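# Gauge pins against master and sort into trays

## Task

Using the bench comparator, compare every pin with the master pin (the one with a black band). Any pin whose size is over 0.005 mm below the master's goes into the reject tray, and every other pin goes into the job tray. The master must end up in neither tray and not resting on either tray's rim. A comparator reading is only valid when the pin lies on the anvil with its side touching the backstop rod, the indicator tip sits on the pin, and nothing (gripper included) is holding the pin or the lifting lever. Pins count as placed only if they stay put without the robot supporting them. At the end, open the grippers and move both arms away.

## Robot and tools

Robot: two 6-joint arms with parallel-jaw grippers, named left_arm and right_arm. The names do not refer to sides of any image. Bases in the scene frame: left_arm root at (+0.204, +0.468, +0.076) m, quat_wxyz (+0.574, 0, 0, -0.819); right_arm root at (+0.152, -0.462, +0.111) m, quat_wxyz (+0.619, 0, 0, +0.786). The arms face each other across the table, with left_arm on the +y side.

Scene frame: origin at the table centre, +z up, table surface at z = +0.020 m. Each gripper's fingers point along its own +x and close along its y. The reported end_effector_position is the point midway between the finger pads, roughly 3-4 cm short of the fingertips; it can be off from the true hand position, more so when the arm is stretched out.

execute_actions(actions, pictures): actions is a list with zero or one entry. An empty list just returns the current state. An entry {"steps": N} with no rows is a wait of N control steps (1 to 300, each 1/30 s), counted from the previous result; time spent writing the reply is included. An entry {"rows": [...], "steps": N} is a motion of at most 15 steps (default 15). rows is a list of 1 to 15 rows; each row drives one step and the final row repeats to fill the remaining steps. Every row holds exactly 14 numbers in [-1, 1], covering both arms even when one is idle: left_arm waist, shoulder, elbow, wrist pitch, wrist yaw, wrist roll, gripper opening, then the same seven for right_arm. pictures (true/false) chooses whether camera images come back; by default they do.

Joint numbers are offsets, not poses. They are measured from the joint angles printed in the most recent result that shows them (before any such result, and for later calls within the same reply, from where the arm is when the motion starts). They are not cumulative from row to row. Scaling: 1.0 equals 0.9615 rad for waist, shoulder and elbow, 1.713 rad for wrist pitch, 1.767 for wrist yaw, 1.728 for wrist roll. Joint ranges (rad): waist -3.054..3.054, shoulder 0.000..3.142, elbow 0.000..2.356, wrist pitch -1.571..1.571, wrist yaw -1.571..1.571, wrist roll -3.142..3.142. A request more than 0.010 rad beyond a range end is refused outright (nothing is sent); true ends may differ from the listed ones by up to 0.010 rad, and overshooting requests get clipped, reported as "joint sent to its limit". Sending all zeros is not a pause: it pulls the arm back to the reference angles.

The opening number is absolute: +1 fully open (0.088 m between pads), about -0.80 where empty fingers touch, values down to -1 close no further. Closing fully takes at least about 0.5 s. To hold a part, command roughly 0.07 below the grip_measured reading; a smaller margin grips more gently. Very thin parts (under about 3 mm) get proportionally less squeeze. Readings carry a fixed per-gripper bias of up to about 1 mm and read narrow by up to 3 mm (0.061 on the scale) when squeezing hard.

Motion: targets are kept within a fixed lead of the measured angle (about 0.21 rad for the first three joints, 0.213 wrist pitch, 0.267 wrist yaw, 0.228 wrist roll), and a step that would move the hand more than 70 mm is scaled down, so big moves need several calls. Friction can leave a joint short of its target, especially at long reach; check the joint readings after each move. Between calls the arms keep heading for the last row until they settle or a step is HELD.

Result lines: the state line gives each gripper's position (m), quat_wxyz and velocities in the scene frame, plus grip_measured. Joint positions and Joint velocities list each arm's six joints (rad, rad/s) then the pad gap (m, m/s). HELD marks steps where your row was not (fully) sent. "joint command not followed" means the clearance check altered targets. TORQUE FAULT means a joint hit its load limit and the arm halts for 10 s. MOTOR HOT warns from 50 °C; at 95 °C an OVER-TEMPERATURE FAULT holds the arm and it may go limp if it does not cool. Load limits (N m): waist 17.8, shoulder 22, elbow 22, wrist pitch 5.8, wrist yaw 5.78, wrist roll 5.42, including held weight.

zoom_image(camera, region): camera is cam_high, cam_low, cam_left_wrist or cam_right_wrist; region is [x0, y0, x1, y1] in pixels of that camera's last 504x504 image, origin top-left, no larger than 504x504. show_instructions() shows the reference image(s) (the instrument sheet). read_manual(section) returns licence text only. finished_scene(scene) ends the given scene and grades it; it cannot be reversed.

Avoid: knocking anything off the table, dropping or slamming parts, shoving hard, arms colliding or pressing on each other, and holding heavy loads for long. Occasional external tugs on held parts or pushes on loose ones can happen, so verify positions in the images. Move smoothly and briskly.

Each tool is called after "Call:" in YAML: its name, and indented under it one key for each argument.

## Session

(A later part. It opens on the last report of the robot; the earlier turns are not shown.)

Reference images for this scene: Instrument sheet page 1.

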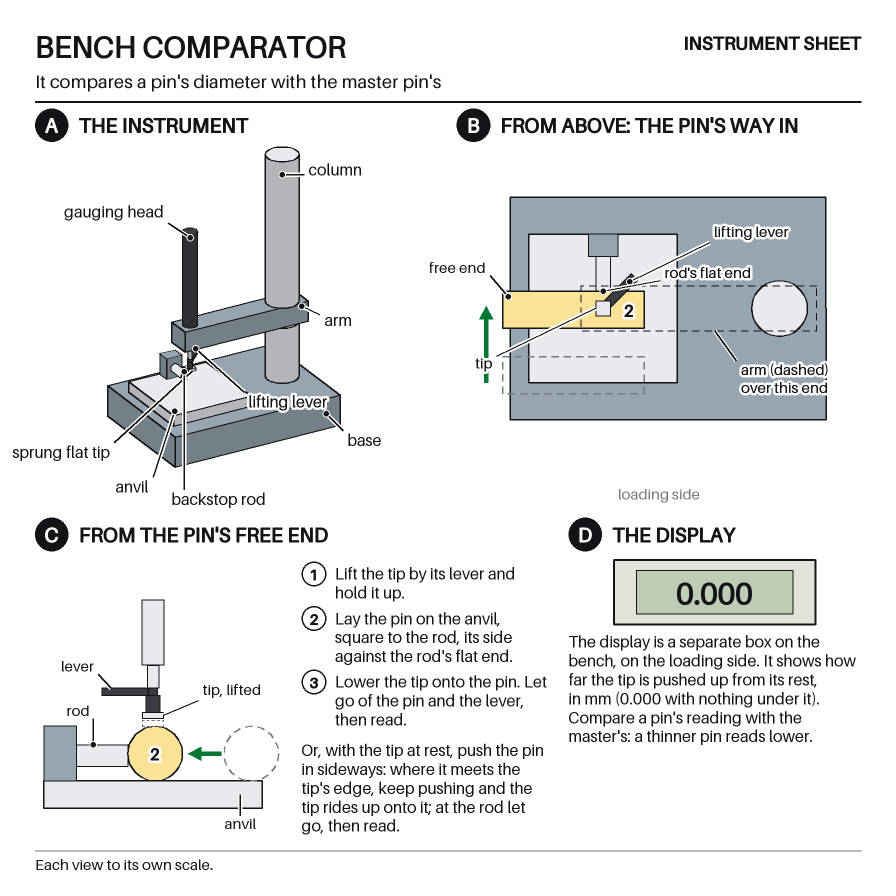

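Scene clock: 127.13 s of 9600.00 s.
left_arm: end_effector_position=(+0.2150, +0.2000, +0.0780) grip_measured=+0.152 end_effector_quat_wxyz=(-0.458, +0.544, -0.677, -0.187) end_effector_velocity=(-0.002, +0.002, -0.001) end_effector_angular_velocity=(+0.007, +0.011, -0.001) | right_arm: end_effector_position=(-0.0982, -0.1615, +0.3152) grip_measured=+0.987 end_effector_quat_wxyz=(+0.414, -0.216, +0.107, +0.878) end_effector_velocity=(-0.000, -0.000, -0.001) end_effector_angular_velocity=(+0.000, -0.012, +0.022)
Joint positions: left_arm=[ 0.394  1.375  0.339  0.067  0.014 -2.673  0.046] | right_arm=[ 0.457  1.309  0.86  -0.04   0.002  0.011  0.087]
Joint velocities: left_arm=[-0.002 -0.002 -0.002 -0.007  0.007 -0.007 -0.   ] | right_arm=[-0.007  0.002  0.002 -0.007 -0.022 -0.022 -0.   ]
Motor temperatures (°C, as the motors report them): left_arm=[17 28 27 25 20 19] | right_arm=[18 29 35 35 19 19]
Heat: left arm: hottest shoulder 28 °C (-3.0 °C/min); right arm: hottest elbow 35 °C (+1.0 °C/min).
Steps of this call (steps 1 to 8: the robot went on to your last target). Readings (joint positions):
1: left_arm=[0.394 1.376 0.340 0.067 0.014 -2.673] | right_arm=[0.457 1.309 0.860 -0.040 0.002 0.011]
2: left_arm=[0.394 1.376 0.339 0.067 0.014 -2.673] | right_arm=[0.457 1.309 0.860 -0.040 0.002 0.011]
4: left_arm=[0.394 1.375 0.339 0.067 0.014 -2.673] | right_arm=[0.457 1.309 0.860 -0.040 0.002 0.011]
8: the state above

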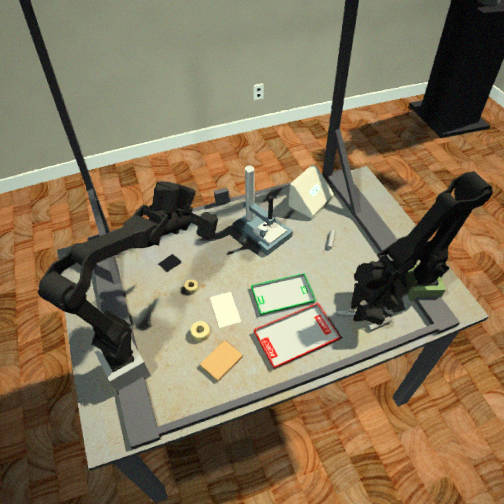

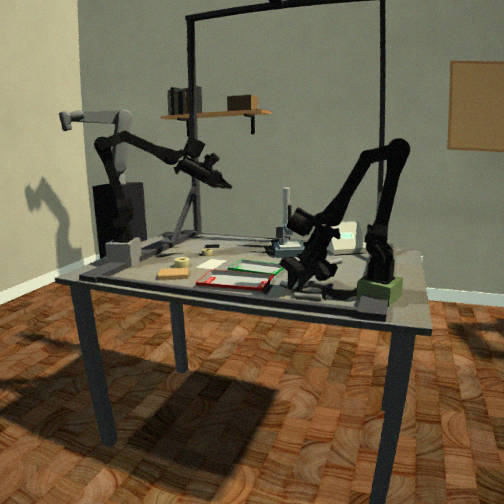

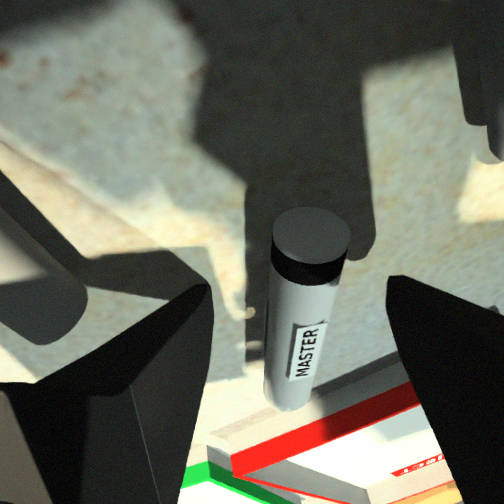

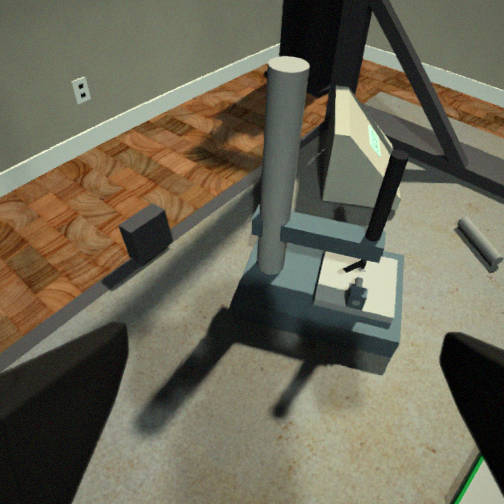

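Call:
execute_actions:
  actions:
    - {"rows":[[0,0.012,0,0.004,0,0,0.15,0,0,0,0,0,0,1],[0,0.025,0,0.008,0,0,0.15,0,0,0,0,0,0,1],[0,0.025,0,0.008,0,0,0.15,0,0,0,0,0,0,1],[0,0.025,0,0.008,0,0,0.15,0,0,0,0,0,0,1],[0,0.025,0,0.008,0,0,-0.2,0,0,0,0,0,0,1],[0,0.025,0,0.008,0,0,-0.4,0,0,0,0,0,0,1],[0,0.025,0,0.008,0,0,-0.75,0,0,0,0,0,0,1]],"steps":15}
  pictures: false

Call:
execute_actions:
  actions:
    - {"steps":5}

Scene clock: 134.23 s of 9600.00 s.
left_arm: end_effector_position=(+0.2142, +0.1990, +0.0757) grip_measured=-0.527 end_effector_quat_wxyz=(-0.458, +0.543, -0.679, -0.188) end_effector_velocity=(+0.000, +0.002, -0.001) end_effector_angular_velocity=(+0.008, -0.002, +0.008) | right_arm: end_effector_position=(-0.0982, -0.1615, +0.3152) grip_measured=+0.987 end_effector_quat_wxyz=(+0.414, -0.216, +0.107, +0.878) end_effector_velocity=(-0.001, -0.003, +0.000) end_effector_angular_velocity=(+0.004, -0.009, +0.027)
Joint positions: left_arm=[ 0.393  1.391  0.339  0.082  0.018 -2.673  0.013] | right_arm=[ 0.457  1.309  0.86  -0.04   0.002  0.011  0.087]
Joint velocities: left_arm=[-0.002 -0.002 -0.002 -0.007 -0.007 -0.007  0.004] | right_arm=[-0.002 -0.007 -0.002 -0.007 -0.022 -0.022 -0.   ]
Motor temperatures (°C, as the motors report them): left_arm=[17 28 27 24 20 19] | right_arm=[18 30 36 35 19 19]
Heat: left arm: hottest shoulder 28 °C (-3.0 °C/min); right arm: hottest elbow 36 °C (+2.0 °C/min).
Steps of this call (steps 1 to 15: the robot went on to your last target; steps 16 to 90: nothing new was sent; then 3.60 s passed at rest; steps 91 to 105: all 15 steps of this action). Readings (joint positions):
91: left_arm=[0.394 1.375 0.339 0.067 0.014 -2.673] | right_arm=[0.457 1.309 0.860 -0.040 0.002 0.011]
92: left_arm=[0.394 1.377 0.339 0.069 0.014 -2.673] | right_arm=[0.457 1.309 0.860 -0.040 0.002 0.011]
94: left_arm=[0.394 1.380 0.339 0.071 0.014 -2.673] | right_arm=[0.457 1.309 0.860 -0.040 0.002 0.011]
98: left_arm=[0.393 1.388 0.339 0.078 0.020 -2.673] | right_arm=[0.457 1.309 0.860 -0.040 0.002 0.011]
105: the state above

Scene clock: 134.40 s of 9600.00 s.
left_arm: end_effector_position=(+0.2142, +0.1990, +0.0757) grip_measured=-0.516 end_effector_quat_wxyz=(-0.458, +0.543, -0.679, -0.188) end_effector_velocity=(+0.000, +0.002, -0.001) end_effector_angular_velocity=(+0.007, +0.007, +0.020) | right_arm: end_effector_position=(-0.0982, -0.1615, +0.3152) grip_measured=+0.987 end_effector_quat_wxyz=(+0.414, -0.216, +0.107, +0.878) end_effector_velocity=(+0.001, -0.001, -0.002) end_effector_angular_velocity=(-0.012, +0.003, +0.001)
Joint positions: left_arm=[ 0.393  1.391  0.339  0.082  0.018 -2.673  0.014] | right_arm=[ 0.457  1.309  0.86  -0.04   0.002  0.011  0.087]
Joint velocities: left_arm=[-0.002 -0.002 -0.002 -0.007 -0.007 -0.022  0.   ] | right_arm=[-0.002 -0.002 -0.002 -0.007 -0.007  0.007 -0.   ]
Motor temperatures (°C, as the motors report them): left_arm=[17 28 27 24 20 19] | right_arm=[18 30 36 35 19 19]
Heat: left arm: hottest shoulder 28 °C (-3.0 °C/min); right arm: hottest elbow 36 °C (+2.0 °C/min).
Steps of this call (steps 1 to 5: the robot went on to your last target). Readings (joint positions):
1: left_arm=[0.393 1.391 0.339 0.082 0.018 -2.673] | right_arm=[0.457 1.309 0.860 -0.040 0.002 0.011]
2: left_arm=[0.393 1.391 0.339 0.082 0.018 -2.673] | right_arm=[0.457 1.309 0.860 -0.040 0.002 0.011]
4: left_arm=[0.393 1.391 0.339 0.082 0.018 -2.673] | right_arm=[0.457 1.309 0.860 -0.040 0.002 0.011]
5: the state above

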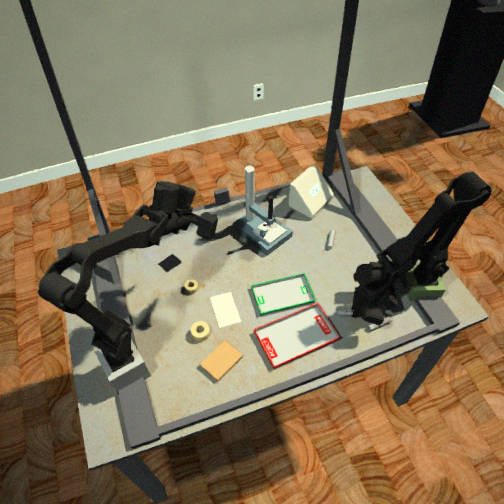

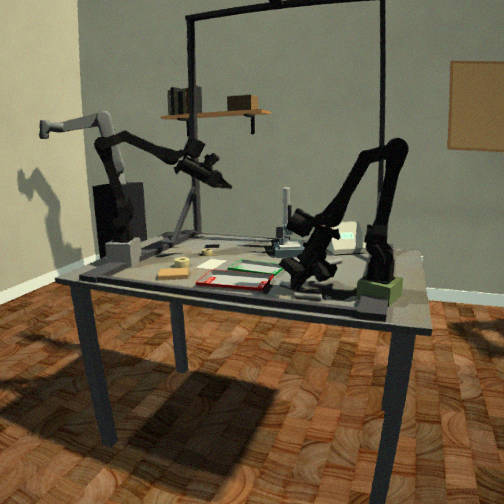

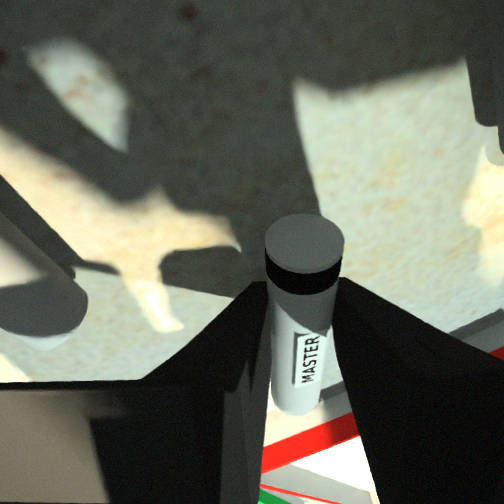

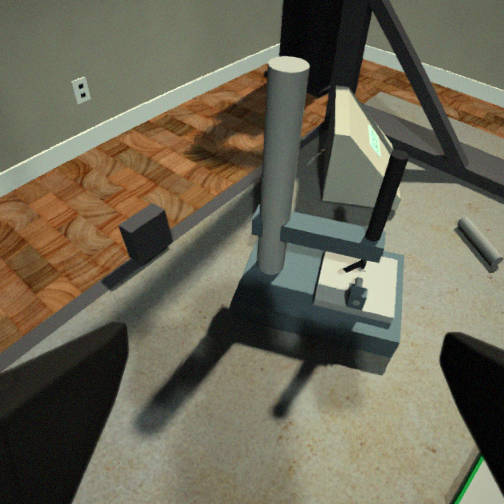

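Call:
execute_actions:
  actions:
    - {"rows":[[0,-0.05,0,-0.02,0,0,-0.75,0,0,0,0,0,0,1],[0,-0.11,0.03,-0.05,0,0,-0.75,0,0,0,0,0,0,1],[0,-0.15,0.1,-0.09,0,0,-0.75,0,0,0,0,0,0,1],[-0.05,-0.15,0.2,-0.13,0,-0.02,-0.75,0,0,0,0,0,0,1],[-0.15,-0.1,0.3,-0.16,0,-0.04,-0.75,0,0,0,0,0,0,1],[-0.27,-0.03,0.4,-0.19,0.01,-0.06,-0.75,0,0,0,0,0,0,1],[-0.4,0.05,0.5,-0.22,0.01,-0.08,-0.75,0,0,0,0,0,0,1],[-0.52,0.13,0.6,-0.24,0.02,-0.1,-0.75,0,0,0,0,0,0,1],[-0.64,0.21,0.7,-0.26,0.02,-0.12,-0.75,0,0,0,0,0,0,1],[-0.75,0.28,0.8,-0.275,0.026,-0.14,-0.75,0,0,0,0,0,0,1],[-0.85,0.34,0.87,-0.284,0.026,-0.16,-0.75,0,0,0,0,0,0,1],[-0.915,0.4,0.88,-0.284,0.026,-0.16,-0.75,0,0,0,0,0,0,1]],"steps":15}
  pictures: false

Call:
execute_actions:
  actions:
    - {"steps":20}

Scene clock: 142.63 s of 9600.00 s.
left_arm: end_effector_position=(+0.0089, +0.1460, +0.1259) grip_measured=-0.516 end_effector_quat_wxyz=(-0.492, +0.352, -0.773, -0.190) end_effector_velocity=(-0.568, +0.026, +0.089) end_effector_angular_velocity=(-0.098, +0.173, -1.149) | right_arm: end_effector_position=(-0.0982, -0.1615, +0.3152) grip_measured=+0.987 end_effector_quat_wxyz=(+0.414, -0.216, +0.107, +0.878) end_effector_velocity=(-0.001, +0.000, -0.001) end_effector_angular_velocity=(-0.004, +0.009, +0.001)
Joint positions: left_arm=[-0.178  1.715  0.982 -0.378  0.052 -2.917  0.014] | right_arm=[ 0.457  1.309  0.86  -0.04   0.002  0.011  0.087]
Joint velocities: left_arm=[-1.336  0.706  1.145 -0.256  0.007 -0.212 -0.   ] | right_arm=[-0.002  0.002 -0.002  0.007 -0.007  0.007 -0.001]
Motor temperatures (°C, as the motors report them): left_arm=[17 27 27 24 19 19] | right_arm=[18 30 36 35 19 19]
Heat: left arm: hottest shoulder 27 °C (-4.0 °C/min); right arm: hottest elbow 36 °C (+2.0 °C/min).
Steps of this call (steps 1 to 15: the robot went on to your last target; steps 16 to 90: nothing new was sent; then 4.73 s passed at rest; steps 91 to 105: all 15 steps of this action). Readings (joint positions):
91: left_arm=[0.393 1.385 0.339 0.077 0.018 -2.673] | right_arm=[0.457 1.309 0.860 -0.040 0.002 0.011]
92: left_arm=[0.393 1.368 0.341 0.051 0.018 -2.673] | right_arm=[0.457 1.309 0.860 -0.040 0.002 0.011]
94: left_arm=[0.387 1.314 0.379 -0.053 0.015 -2.678] | right_arm=[0.457 1.309 0.860 -0.040 0.002 0.011]
98: left_arm=[0.196 1.381 0.604 -0.213 0.021 -2.771] | right_arm=[0.457 1.309 0.860 -0.040 0.002 0.011]
105: the state above

Scene clock: 143.30 s of 9600.00 s.
left_arm: end_effector_position=(-0.1186, +0.1899, +0.1660) grip_measured=-0.516 end_effector_quat_wxyz=(-0.468, +0.242, -0.843, -0.105) end_effector_velocity=(+0.000, +0.003, -0.001) end_effector_angular_velocity=(+0.004, -0.007, +0.003) | right_arm: end_effector_position=(-0.0982, -0.1615, +0.3152) grip_measured=+0.987 end_effector_quat_wxyz=(+0.414, -0.216, +0.107, +0.878) end_effector_velocity=(-0.000, +0.000, +0.001) end_effector_angular_velocity=(+0.008, +0.002, +0.007)
Joint positions: left_arm=[-0.489  1.772  1.175 -0.405  0.068 -2.944  0.014] | right_arm=[ 0.457  1.309  0.86  -0.04   0.002  0.011  0.087]
Joint velocities: left_arm=[-0.007 -0.002 -0.002 -0.007 -0.007 -0.007 -0.   ] | right_arm=[-0.002 -0.002 -0.002  0.007 -0.007 -0.007 -0.   ]
Motor temperatures (°C, as the motors report them): left_arm=[17 27 27 24 19 19] | right_arm=[18 30 36 35 19 19]
Heat: left arm: hottest shoulder 27 °C (-4.1 °C/min); right arm: hottest elbow 36 °C (+2.0 °C/min).
Steps of this call (steps 1 to 20: the robot went on to your last target). Readings (joint positions):
1: left_arm=[-0.221 1.733 1.018 -0.385 0.052 -2.923] | right_arm=[0.457 1.309 0.860 -0.040 0.002 0.011]
2: left_arm=[-0.265 1.745 1.051 -0.388 0.052 -2.927] | right_arm=[0.457 1.309 0.860 -0.040 0.002 0.011]
4: left_arm=[-0.355 1.756 1.109 -0.390 0.052 -2.934] | right_arm=[0.457 1.309 0.860 -0.040 0.002 0.011]
8: left_arm=[-0.482 1.761 1.171 -0.396 0.068 -2.942] | right_arm=[0.457 1.309 0.860 -0.040 0.002 0.011]
20: the state above

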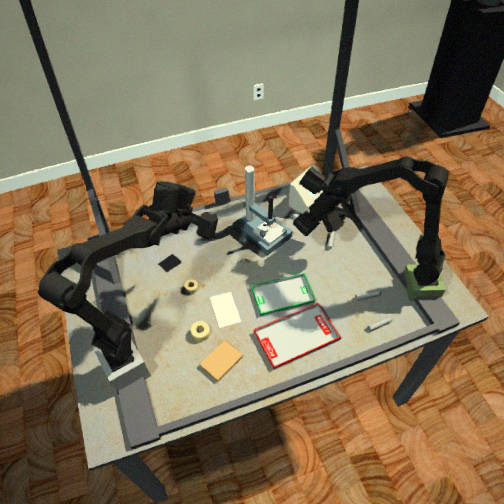

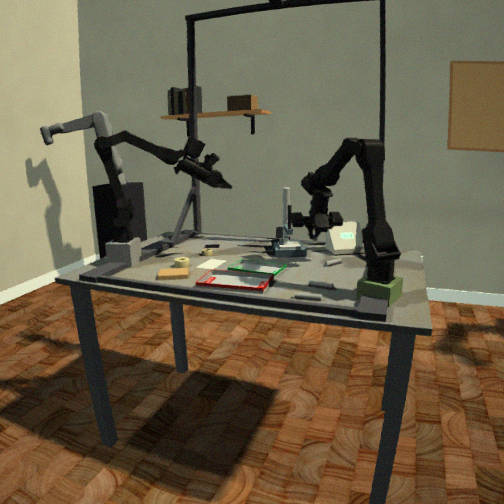

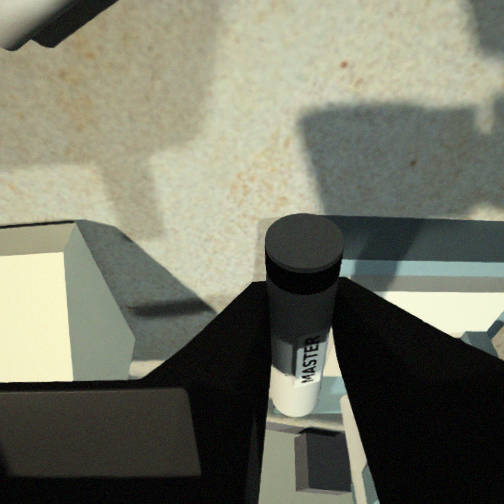

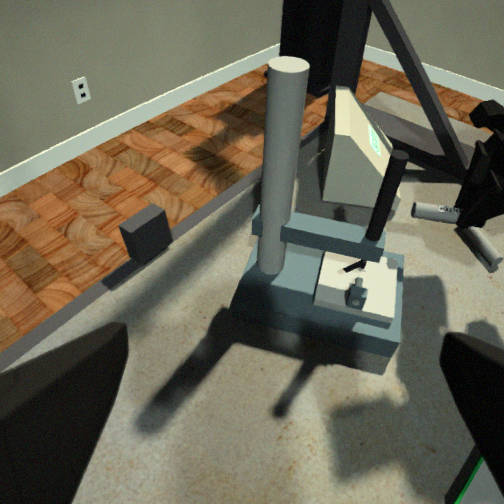

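Call:
execute_actions:
  actions:
    - {"rows":[[0,0.04,0,0,0,0,-0.75,0,0,0,0,0,0,1],[0,0.075,0.016,0,0,0,-0.75,0,0,0,0,0,0,1],[0,0.115,0.068,0,0,0.005,-0.75,0,0,0,0,0,0,1],[0,0.155,0.12,0,0,0.005,-0.75,0,0,0,0,0,0,1],[0,0.19,0.172,0,0,0.005,-0.75,0,0,0,0,0,0,1],[0,0.227,0.218,0,0,0.005,-0.75,0,0,0,0,0,0,1],[0,0.26,0.26,0,0,0.005,-0.75,0,0,0,0,0,0,1],[0,0.29,0.297,0,0,0.005,-0.75,0,0,0,0,0,0,1],[0,0.325,0.338,0,0,0.005,-0.75,0,0,0,0,0,0,1],[0,0.355,0.375,0,0,0.005,-0.75,0,0,0,0,0,0,1],[0,0.375,0.375,0,0,0.005,-0.75,0,0,0,0,0,0,1]],"steps":15}
  pictures: false

Call:
execute_actions:
  actions:
    - {"steps":10}

Scene clock: 153.30 s of 9600.00 s.
left_arm: end_effector_position=(-0.1805, +0.1339, +0.1320) grip_measured=-0.516 end_effector_quat_wxyz=(-0.470, +0.241, -0.843, -0.104) end_effector_velocity=(-0.007, +0.003, -0.048) end_effector_angular_velocity=(+0.075, -0.080, -0.022) | right_arm: end_effector_position=(-0.0982, -0.1615, +0.3152) grip_measured=+0.987 end_effector_quat_wxyz=(+0.414, -0.216, +0.107, +0.878) end_effector_velocity=(+0.001, -0.002, -0.004) end_effector_angular_velocity=(-0.007, -0.010, +0.007)
Joint positions: left_arm=[-0.489  2.116  1.515 -0.403  0.068 -2.941  0.014] | right_arm=[ 0.457  1.309  0.86  -0.04   0.002  0.011  0.087]
Joint velocities: left_arm=[-0.012  0.134  0.061 -0.037  0.007  0.007 -0.   ] | right_arm=[-0.002 -0.002 -0.007 -0.007 -0.007 -0.007 -0.   ]
Motor temperatures (°C, as the motors report them): left_arm=[17 29 28 23 19 19] | right_arm=[18 30 36 35 19 19]
Heat: left arm: hottest shoulder 29 °C (-1.0 °C/min); right arm: hottest elbow 36 °C (+1.0 °C/min).
Steps of this call (steps 1 to 15: the robot went on to your last target; steps 16 to 90: nothing new was sent; then 6.50 s passed at rest; steps 91 to 105: all 15 steps of this action). Readings (joint positions):
91: left_arm=[-0.489 1.777 1.175 -0.406 0.068 -2.944] | right_arm=[0.457 1.309 0.860 -0.040 0.002 0.011]
92: left_arm=[-0.489 1.788 1.177 -0.406 0.068 -2.944] | right_arm=[0.457 1.309 0.860 -0.040 0.002 0.011]
94: left_arm=[-0.489 1.835 1.212 -0.411 0.068 -2.944] | right_arm=[0.457 1.309 0.860 -0.040 0.002 0.011]
98: left_arm=[-0.489 1.982 1.356 -0.411 0.068 -2.942] | right_arm=[0.457 1.309 0.860 -0.040 0.002 0.011]
105: the state above

Scene clock: 153.63 s of 9600.00 s.
left_arm: end_effector_position=(-0.1811, +0.1334, +0.1299) grip_measured=-0.516 end_effector_quat_wxyz=(-0.472, +0.240, -0.842, -0.105) end_effector_velocity=(+0.001, +0.001, -0.001) end_effector_angular_velocity=(+0.004, -0.007, +0.008) | right_arm: end_effector_position=(-0.0982, -0.1615, +0.3152) grip_measured=+0.987 end_effector_quat_wxyz=(+0.414, -0.216, +0.107, +0.878) end_effector_velocity=(-0.002, -0.001, -0.001) end_effector_angular_velocity=(+0.008, -0.005, +0.027)
Joint positions: left_arm=[-0.489  2.124  1.522 -0.406  0.068 -2.94   0.014] | right_arm=[ 0.457  1.309  0.86  -0.04   0.002  0.011  0.087]
Joint velocities: left_arm=[-0.002 -0.002 -0.002 -0.007 -0.007 -0.007  0.   ] | right_arm=[-0.002  0.002 -0.002  0.007 -0.022 -0.022 -0.   ]
Motor temperatures (°C, as the motors report them): left_arm=[17 29 28 23 19 19] | right_arm=[18 30 36 35 19 19]
Heat: left arm: hottest shoulder 29 °C (-1.0 °C/min); right arm: hottest elbow 36 °C (+1.0 °C/min).
Steps of this call (steps 1 to 10: the robot went on to your last target). Readings (joint positions):
1: left_arm=[-0.489 2.120 1.516 -0.404 0.068 -2.941] | right_arm=[0.457 1.309 0.860 -0.040 0.002 0.011]
2: left_arm=[-0.489 2.123 1.517 -0.405 0.068 -2.941] | right_arm=[0.457 1.309 0.860 -0.040 0.002 0.011]
4: left_arm=[-0.489 2.124 1.518 -0.406 0.068 -2.940] | right_arm=[0.457 1.309 0.860 -0.040 0.002 0.011]
8: left_arm=[-0.489 2.124 1.522 -0.406 0.068 -2.940] | right_arm=[0.457 1.309 0.860 -0.040 0.002 0.011]
10: the state above

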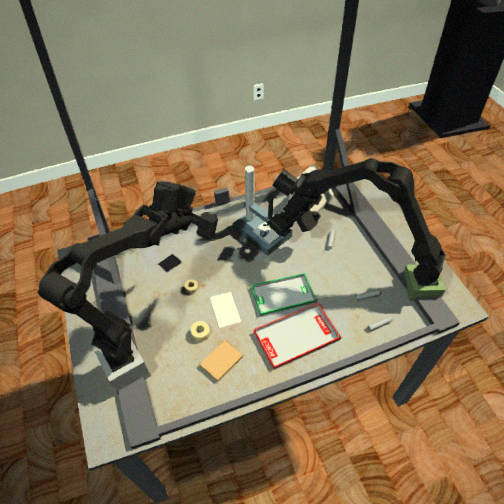

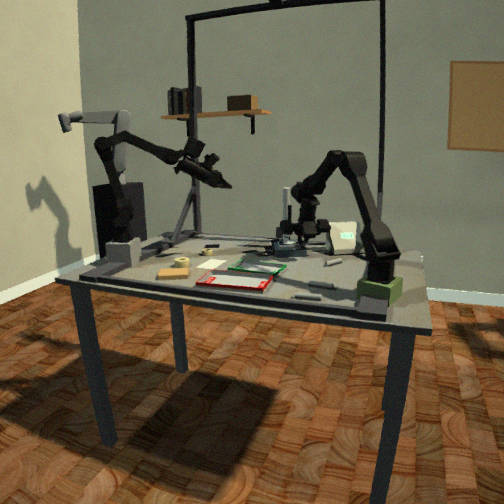

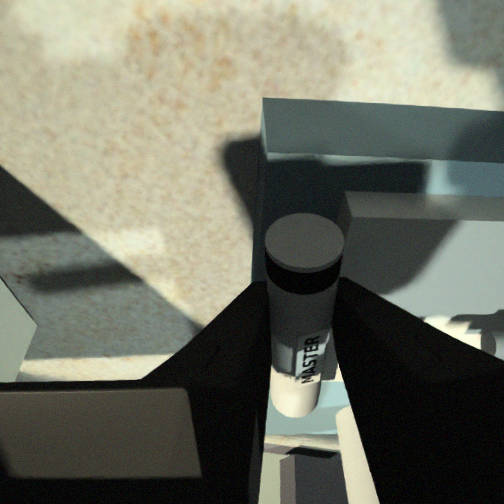

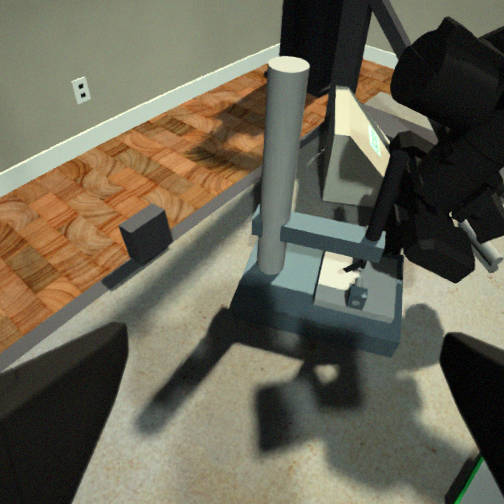

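Call:
execute_actions:
  actions:
    - {"rows":[[0,-0.02,-0.02,0.005,0,0,-0.75,0,0,0,0,0,0,1],[0,-0.04,-0.05,0.01,0,0,-0.75,0,0,0,0,0,0,1],[0,-0.04,-0.071,0.015,0,0,-0.75,0,0,0,0,0,0,1],[0,-0.032,-0.071,0.015,0,0,-0.75,0,0,0,0,0,0,1]],"steps":10}
  pictures: false

Call:
execute_actions:
  actions:
    - {"steps":8}

Call:
zoom_image:
  camera: "cam_right_wrist"
  region: [310,220,430,320]

Scene clock: 171.43 s of 9600.00 s.
left_arm: end_effector_position=(-0.1727, +0.1415, +0.1205) grip_measured=-0.516 end_effector_quat_wxyz=(-0.479, +0.237, -0.838, -0.109) end_effector_velocity=(-0.000, +0.000, +0.016) end_effector_angular_velocity=(-0.029, +0.009, +0.010) | right_arm: end_effector_position=(-0.0982, -0.1615, +0.3152) grip_measured=+0.987 end_effector_quat_wxyz=(+0.414, -0.216, +0.107, +0.878) end_effector_velocity=(+0.002, +0.001, +0.001) end_effector_angular_velocity=(+0.004, +0.007, -0.012)
Joint positions: left_arm=[-0.489  2.106  1.462 -0.385  0.069 -2.94   0.014] | right_arm=[ 0.457  1.309  0.86  -0.04   0.002  0.011  0.087]
Joint velocities: left_arm=[-0.007 -0.037 -0.002 -0.007 -0.022 -0.007 -0.   ] | right_arm=[-0.002 -0.002 -0.002  0.007  0.007  0.007 -0.   ]
Motor temperatures (°C, as the motors report them): left_arm=[17 32 30 23 19 19] | right_arm=[18 30 36 35 19 19]
Heat: left arm: hottest shoulder 32 °C (+3.0 °C/min); right arm: hottest elbow 36 °C (+1.0 °C/min).
Steps of this call (steps 1 to 15: the robot went on to your last target; steps 16 to 90: nothing new was sent; then 14.47 s passed at rest; steps 91 to 100: all 10 steps of this action). Readings (joint positions):
91: left_arm=[-0.489 2.124 1.521 -0.406 0.068 -2.940] | right_arm=[0.457 1.309 0.860 -0.040 0.002 0.011]
92: left_arm=[-0.489 2.121 1.513 -0.399 0.068 -2.940] | right_arm=[0.457 1.309 0.860 -0.040 0.002 0.011]
94: left_arm=[-0.489 2.111 1.487 -0.393 0.068 -2.940] | right_arm=[0.457 1.309 0.860 -0.040 0.002 0.011]
98: left_arm=[-0.489 2.107 1.464 -0.386 0.069 -2.940] | right_arm=[0.457 1.309 0.860 -0.040 0.002 0.011]
100: the state above

Scene clock: 171.70 s of 9600.00 s.
left_arm: end_effector_position=(-0.1726, +0.1415, +0.1206) grip_measured=-0.516 end_effector_quat_wxyz=(-0.479, +0.238, -0.838, -0.109) end_effector_velocity=(+0.002, -0.001, -0.001) end_effector_angular_velocity=(-0.012, -0.009, +0.015) | right_arm: end_effector_position=(-0.0982, -0.1615, +0.3152) grip_measured=+0.987 end_effector_quat_wxyz=(+0.414, -0.216, +0.107, +0.878) end_effector_velocity=(+0.001, -0.001, -0.002) end_effector_angular_velocity=(-0.012, +0.003, +0.001)
Joint positions: left_arm=[-0.489  2.105  1.461 -0.384  0.069 -2.94   0.014] | right_arm=[ 0.457  1.309  0.86  -0.04   0.002  0.011  0.087]
Joint velocities: left_arm=[-0.002 -0.002 -0.007  0.007 -0.022 -0.007 -0.   ] | right_arm=[-0.002 -0.002 -0.002 -0.007 -0.007  0.007 -0.   ]
Motor temperatures (°C, as the motors report them): left_arm=[17 32 30 23 19 19] | right_arm=[18 30 36 35 19 19]
Heat: left arm: hottest shoulder 32 °C (+3.0 °C/min); right arm: hottest elbow 36 °C (+1.0 °C/min).
Steps of this call (steps 1 to 8: the robot went on to your last target). Readings (joint positions):
1: left_arm=[-0.489 2.105 1.462 -0.385 0.069 -2.940] | right_arm=[0.457 1.309 0.860 -0.040 0.002 0.011]
2: left_arm=[-0.489 2.105 1.462 -0.385 0.069 -2.940] | right_arm=[0.457 1.309 0.860 -0.040 0.002 0.011]
4: left_arm=[-0.489 2.105 1.461 -0.384 0.069 -2.940] | right_arm=[0.457 1.309 0.860 -0.040 0.002 0.011]
8: the state above

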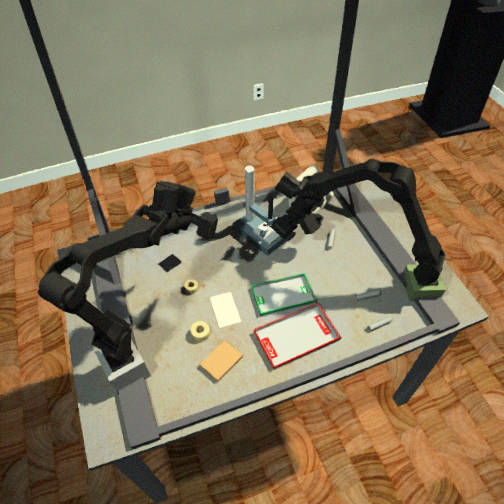

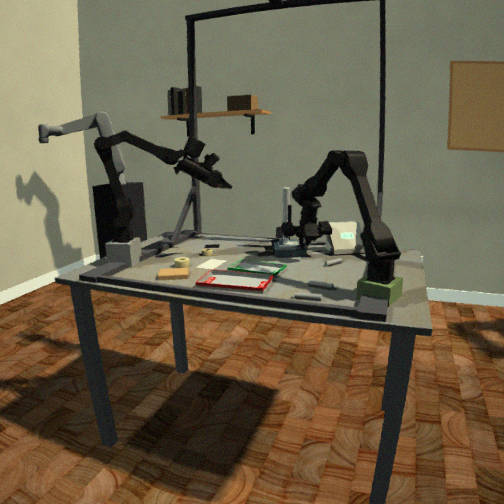

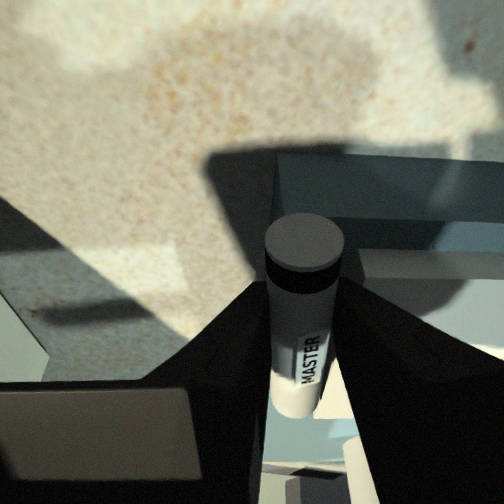

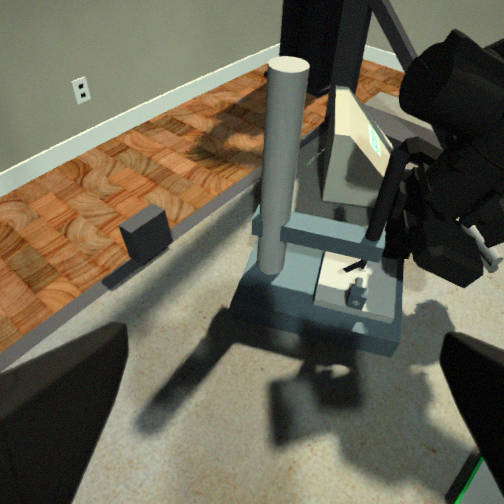

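Region (310, 220, 430, 320) of cam_right_wrist's 504x504 image, scaled by 4.200, with more detail than that image has.

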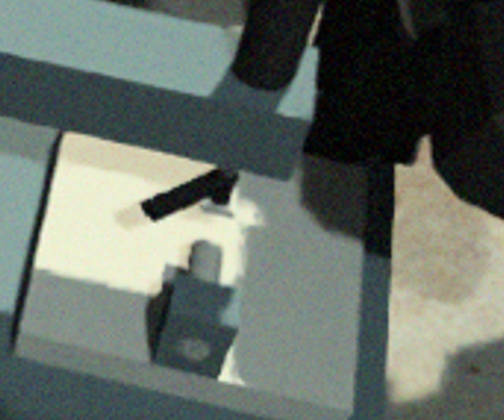

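Call:
execute_actions:
  actions:
    - {"rows":[[0,-0.015,0,0,0,0,-0.75,0,0,0,0,0,0,1],[0,-0.026,0,0,0,0,-0.75,0,0,0,0,0,0,1],[0,-0.026,0,0,0,0,-0.75,0,0,0,0,0,0,1],[0,-0.026,0,0,0,0,-0.75,0,0,0,0,0,0,1],[0,-0.026,0,0,0,0,-0.75,0,0,0,0,0,0,1],[0.01,-0.026,0,0,0,0.004,-0.75,0,0,0,0,0,0,1],[0.02,-0.026,0,0,0,0.008,-0.75,0,0,0,0,0,0,1],[0.03,-0.026,0,0,0,0.012,-0.75,0,0,0,0,0,0,1],[0.038,-0.026,0,0,0,0.015,-0.75,0,0,0,0,0,0,1]],"steps":14}
  pictures: false

Call:
execute_actions:
  actions:
    - {"steps":8}

Call:
zoom_image:
  camera: "cam_right_wrist"
  region: [310,220,430,320]

Scene clock: 183.10 s of 9600.00 s.
left_arm: end_effector_position=(-0.1713, +0.1397, +0.1241) grip_measured=-0.516 end_effector_quat_wxyz=(-0.476, +0.231, -0.842, -0.105) end_effector_velocity=(+0.001, +0.001, -0.001) end_effector_angular_velocity=(-0.009, -0.016, -0.017) | right_arm: end_effector_position=(-0.0982, -0.1615, +0.3152) grip_measured=+0.987 end_effector_quat_wxyz=(+0.414, -0.216, +0.107, +0.878) end_effector_velocity=(+0.001, -0.001, -0.002) end_effector_angular_velocity=(-0.004, -0.007, +0.007)
Joint positions: left_arm=[-0.479  2.098  1.461 -0.385  0.087 -2.92   0.014] | right_arm=[ 0.457  1.309  0.86  -0.04   0.002  0.011  0.087]
Joint velocities: left_arm=[-0.002 -0.002 -0.002 -0.007 -0.007  0.022 -0.   ] | right_arm=[-0.002 -0.002 -0.002 -0.007 -0.007 -0.007 -0.   ]
Motor temperatures (°C, as the motors report them): left_arm=[17 34 29 23 19 19] | right_arm=[18 30 36 36 19 19]
Heat: left arm: hottest shoulder 34 °C (+6.0 °C/min); right arm: hottest elbow 36 °C (+1.0 °C/min).
Steps of this call (steps 1 to 15: the robot went on to your last target; steps 16 to 90: nothing new was sent; then 7.93 s passed at rest; steps 91 to 104: all 14 steps of this action). Readings (joint positions):
91: left_arm=[-0.489 2.105 1.461 -0.384 0.069 -2.940] | right_arm=[0.457 1.309 0.860 -0.040 0.002 0.011]
92: left_arm=[-0.489 2.104 1.461 -0.384 0.069 -2.940] | right_arm=[0.457 1.309 0.860 -0.040 0.002 0.011]
94: left_arm=[-0.489 2.102 1.461 -0.384 0.069 -2.940] | right_arm=[0.457 1.309 0.860 -0.040 0.002 0.011]
98: left_arm=[-0.485 2.098 1.461 -0.384 0.073 -2.934] | right_arm=[0.457 1.309 0.860 -0.040 0.002 0.011]
104: the state above

Scene clock: 183.37 s of 9600.00 s.
left_arm: end_effector_position=(-0.1712, +0.1396, +0.1241) grip_measured=-0.516 end_effector_quat_wxyz=(-0.476, +0.230, -0.842, -0.105) end_effector_velocity=(+0.002, +0.002, -0.002) end_effector_angular_velocity=(+0.000, -0.015, -0.005) | right_arm: end_effector_position=(-0.0982, -0.1615, +0.3152) grip_measured=+0.987 end_effector_quat_wxyz=(+0.414, -0.216, +0.107, +0.878) end_effector_velocity=(-0.001, -0.003, -0.002) end_effector_angular_velocity=(-0.008, -0.002, +0.020)
Joint positions: left_arm=[-0.479  2.098  1.461 -0.385  0.088 -2.919  0.014] | right_arm=[ 0.457  1.309  0.86  -0.04   0.002  0.011  0.087]
Joint velocities: left_arm=[-0.002 -0.002 -0.007 -0.007 -0.007  0.007 -0.   ] | right_arm=[-0.002 -0.002 -0.002 -0.007 -0.022 -0.007 -0.   ]
Motor temperatures (°C, as the motors report them): left_arm=[17 34 29 23 19 19] | right_arm=[18 30 36 36 19 19]
Heat: left arm: hottest shoulder 34 °C (+6.1 °C/min); right arm: hottest elbow 36 °C (+1.0 °C/min).
Steps of this call (steps 1 to 8: the robot went on to your last target). Readings (joint positions):
1: left_arm=[-0.479 2.098 1.461 -0.385 0.087 -2.920] | right_arm=[0.457 1.309 0.860 -0.040 0.002 0.011]
2: left_arm=[-0.479 2.098 1.461 -0.385 0.087 -2.920] | right_arm=[0.457 1.309 0.860 -0.040 0.002 0.011]
4: left_arm=[-0.479 2.098 1.461 -0.385 0.088 -2.919] | right_arm=[0.457 1.309 0.860 -0.040 0.002 0.011]
8: the state above

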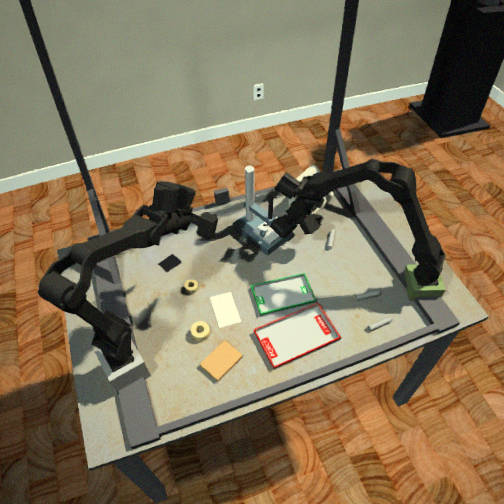

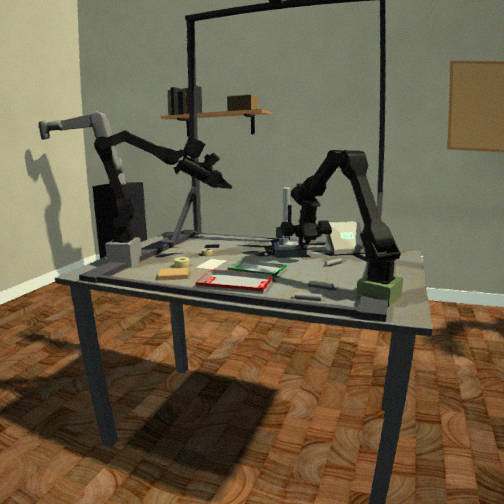

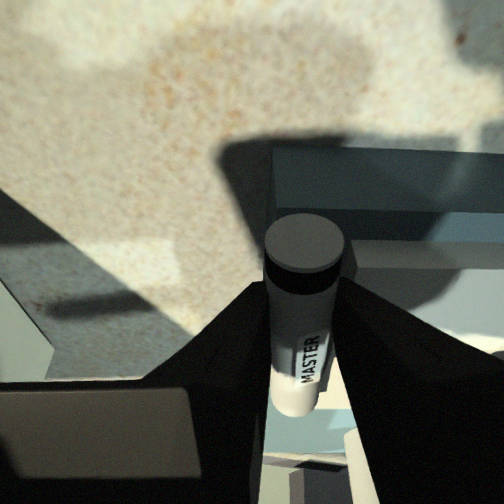

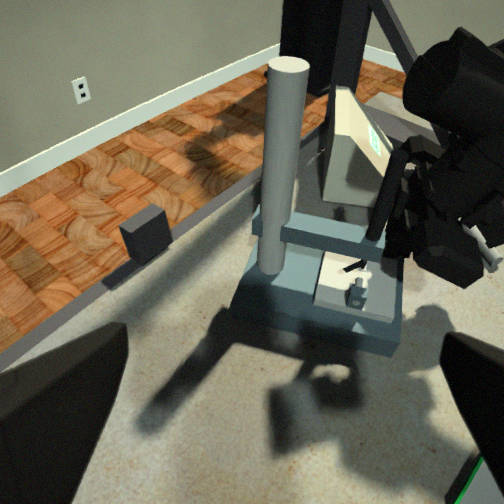

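Region (310, 220, 430, 320) of cam_right_wrist's 504x504 image, scaled by 4.200, with more detail than that image has.

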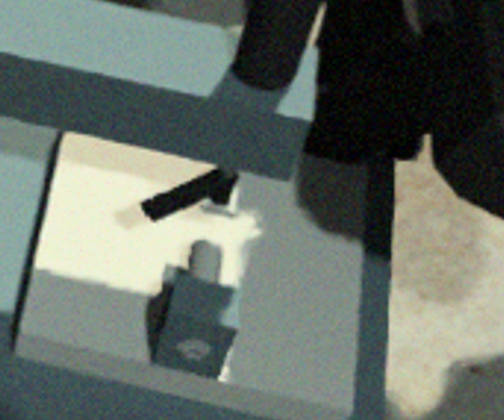

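Call:
execute_actions:
  actions:
    - {"rows":[[-0.015,0,0,0,-0.01,-0.012,-0.75,0,0,0,0,0,0,1],[-0.015,-0.02,0,0,-0.01,-0.012,-0.75,0,0,0,0,0,0,1],[-0.015,-0.035,0,0,-0.01,-0.012,-0.75,0,0,0,0,0,0,1],[-0.015,-0.035,0,0,-0.01,-0.012,-0.75,0,0,0,0,0,0,1],[-0.015,-0.035,0,0,-0.01,-0.012,-0.75,0,0,0,0,0,0,1],[-0.015,-0.035,0,0,-0.01,-0.012,-0.75,0,0,0,0,0,0,1],[-0.015,-0.035,0,0,-0.01,-0.012,-0.75,0,0,0,0,0,0,1]],"steps":10}
  pictures: false

Call:
execute_actions:
  actions:
    - {"rows":[[0.01,0,0,0,0,0.003,-0.75,0,0,0,0,0,0,1],[0.02,0,0,0,0,0.006,-0.75,0,0,0,0,0,0,1],[0.03,0,0,0,0,0.009,-0.75,0,0,0,0,0,0,1],[0.04,0,0,0,0,0.012,-0.75,0,0,0,0,0,0,1],[0.048,0,0,0,0,0.015,-0.75,0,0,0,0,0,0,1]],"steps":14}

Call:
zoom_image:
  camera: "cam_right_wrist"
  region: [310,220,430,320]

Scene clock: 192.77 s of 9600.00 s.
left_arm: end_effector_position=(-0.1742, +0.1418, +0.1323) grip_measured=-0.516 end_effector_quat_wxyz=(-0.470, +0.236, -0.844, -0.103) end_effector_velocity=(-0.001, +0.002, +0.013) end_effector_angular_velocity=(-0.016, +0.014, +0.003) | right_arm: end_effector_position=(-0.0982, -0.1615, +0.3152) grip_measured=+0.987 end_effector_quat_wxyz=(+0.414, -0.216, +0.107, +0.878) end_effector_velocity=(-0.001, -0.002, -0.002) end_effector_angular_velocity=(-0.004, -0.007, +0.012)
Joint positions: left_arm=[-0.49   2.081  1.461 -0.385  0.075 -2.934  0.014] | right_arm=[ 0.457  1.309  0.86  -0.04   0.002  0.011  0.087]
Joint velocities: left_arm=[-0.007 -0.032 -0.002 -0.007 -0.007 -0.007 -0.   ] | right_arm=[ 0.002 -0.002 -0.002 -0.007 -0.007 -0.007 -0.   ]
Motor temperatures (°C, as the motors report them): left_arm=[18 36 29 22 19 19] | right_arm=[18 30 36 36 19 19]
Heat: left arm: hottest shoulder 36 °C (+8.0 °C/min); right arm: hottest elbow 36 °C (+1.0 °C/min).
Steps of this call (steps 1 to 15: the robot went on to your last target; steps 16 to 90: nothing new was sent; then 6.07 s passed at rest; steps 91 to 100: all 10 steps of this action). Readings (joint positions):
91: left_arm=[-0.481 2.098 1.461 -0.385 0.086 -2.919] | right_arm=[0.457 1.309 0.860 -0.040 0.002 0.011]
92: left_arm=[-0.483 2.098 1.461 -0.385 0.080 -2.923] | right_arm=[0.457 1.309 0.860 -0.040 0.002 0.011]
94: left_arm=[-0.486 2.094 1.461 -0.385 0.075 -2.929] | right_arm=[0.457 1.309 0.860 -0.040 0.002 0.011]
98: left_arm=[-0.489 2.084 1.461 -0.385 0.075 -2.933] | right_arm=[0.457 1.309 0.860 -0.040 0.002 0.011]
100: the state above

Scene clock: 193.23 s of 9600.00 s.
left_arm: end_effector_position=(-0.1581, +0.1240, +0.1325) grip_measured=-0.516 end_effector_quat_wxyz=(-0.470, +0.252, -0.840, -0.105) end_effector_velocity=(+0.001, +0.001, -0.001) end_effector_angular_velocity=(-0.002, -0.012, -0.005) | right_arm: end_effector_position=(-0.0982, -0.1615, +0.3152) grip_measured=+0.987 end_effector_quat_wxyz=(+0.414, -0.216, +0.107, +0.878) end_effector_velocity=(+0.001, -0.001, -0.002) end_effector_angular_velocity=(+0.005, -0.017, +0.014)
Joint positions: left_arm=[-0.442  2.08   1.461 -0.385  0.075 -2.914  0.014] | right_arm=[ 0.457  1.309  0.86  -0.04   0.002  0.011  0.087]
Joint velocities: left_arm=[-0.002 -0.002 -0.002 -0.007 -0.007  0.007  0.   ] | right_arm=[-0.002 -0.002 -0.002 -0.007 -0.007 -0.022 -0.   ]
Motor temperatures (°C, as the motors report them): left_arm=[18 36 29 22 19 19] | right_arm=[18 30 36 36 19 19]
Heat: left arm: hottest shoulder 36 °C (+8.1 °C/min); right arm: hottest elbow 36 °C (+0.0 °C/min).
Steps of this call (steps 1 to 14: all 14 steps of this action). Readings (joint positions):
1: left_arm=[-0.489 2.080 1.461 -0.385 0.075 -2.934] | right_arm=[0.457 1.309 0.860 -0.040 0.002 0.011]
2: left_arm=[-0.488 2.080 1.461 -0.385 0.075 -2.934] | right_arm=[0.457 1.309 0.860 -0.040 0.002 0.011]
4: left_arm=[-0.479 2.080 1.461 -0.385 0.075 -2.928] | right_arm=[0.457 1.309 0.860 -0.040 0.002 0.011]
8: left_arm=[-0.448 2.080 1.461 -0.385 0.075 -2.917] | right_arm=[0.457 1.309 0.860 -0.040 0.002 0.011]
14: the state above

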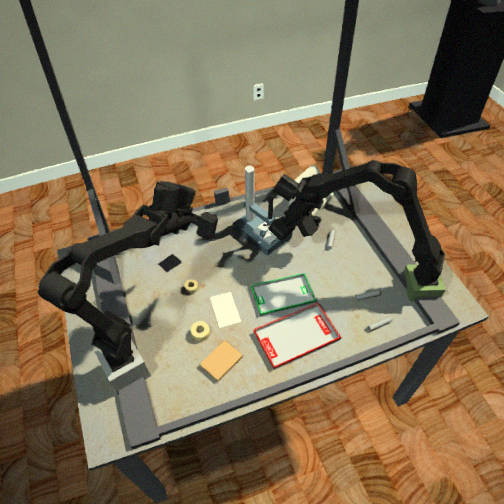

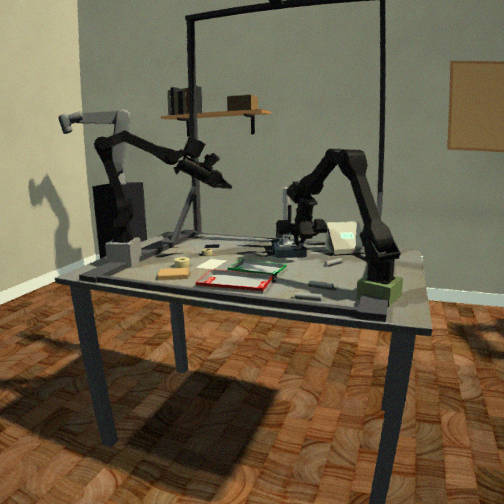

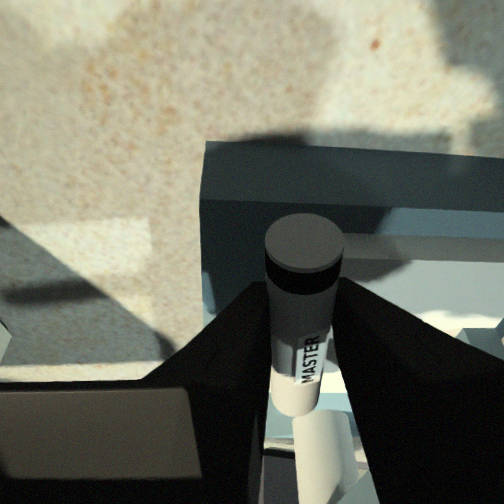

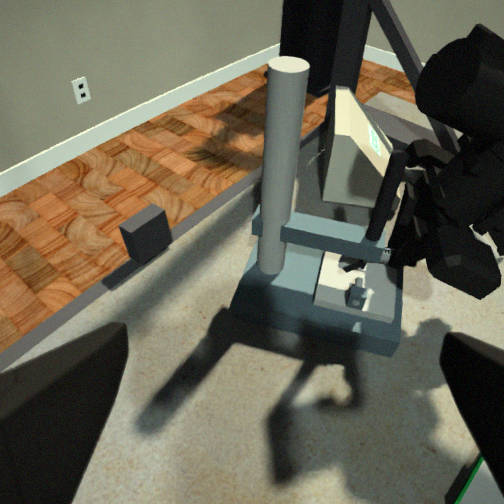

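Region (310, 220, 430, 320) of cam_right_wrist's 504x504 image, scaled by 4.200, with more detail than that image has.

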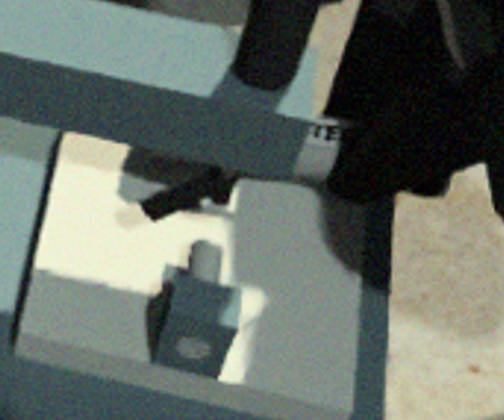

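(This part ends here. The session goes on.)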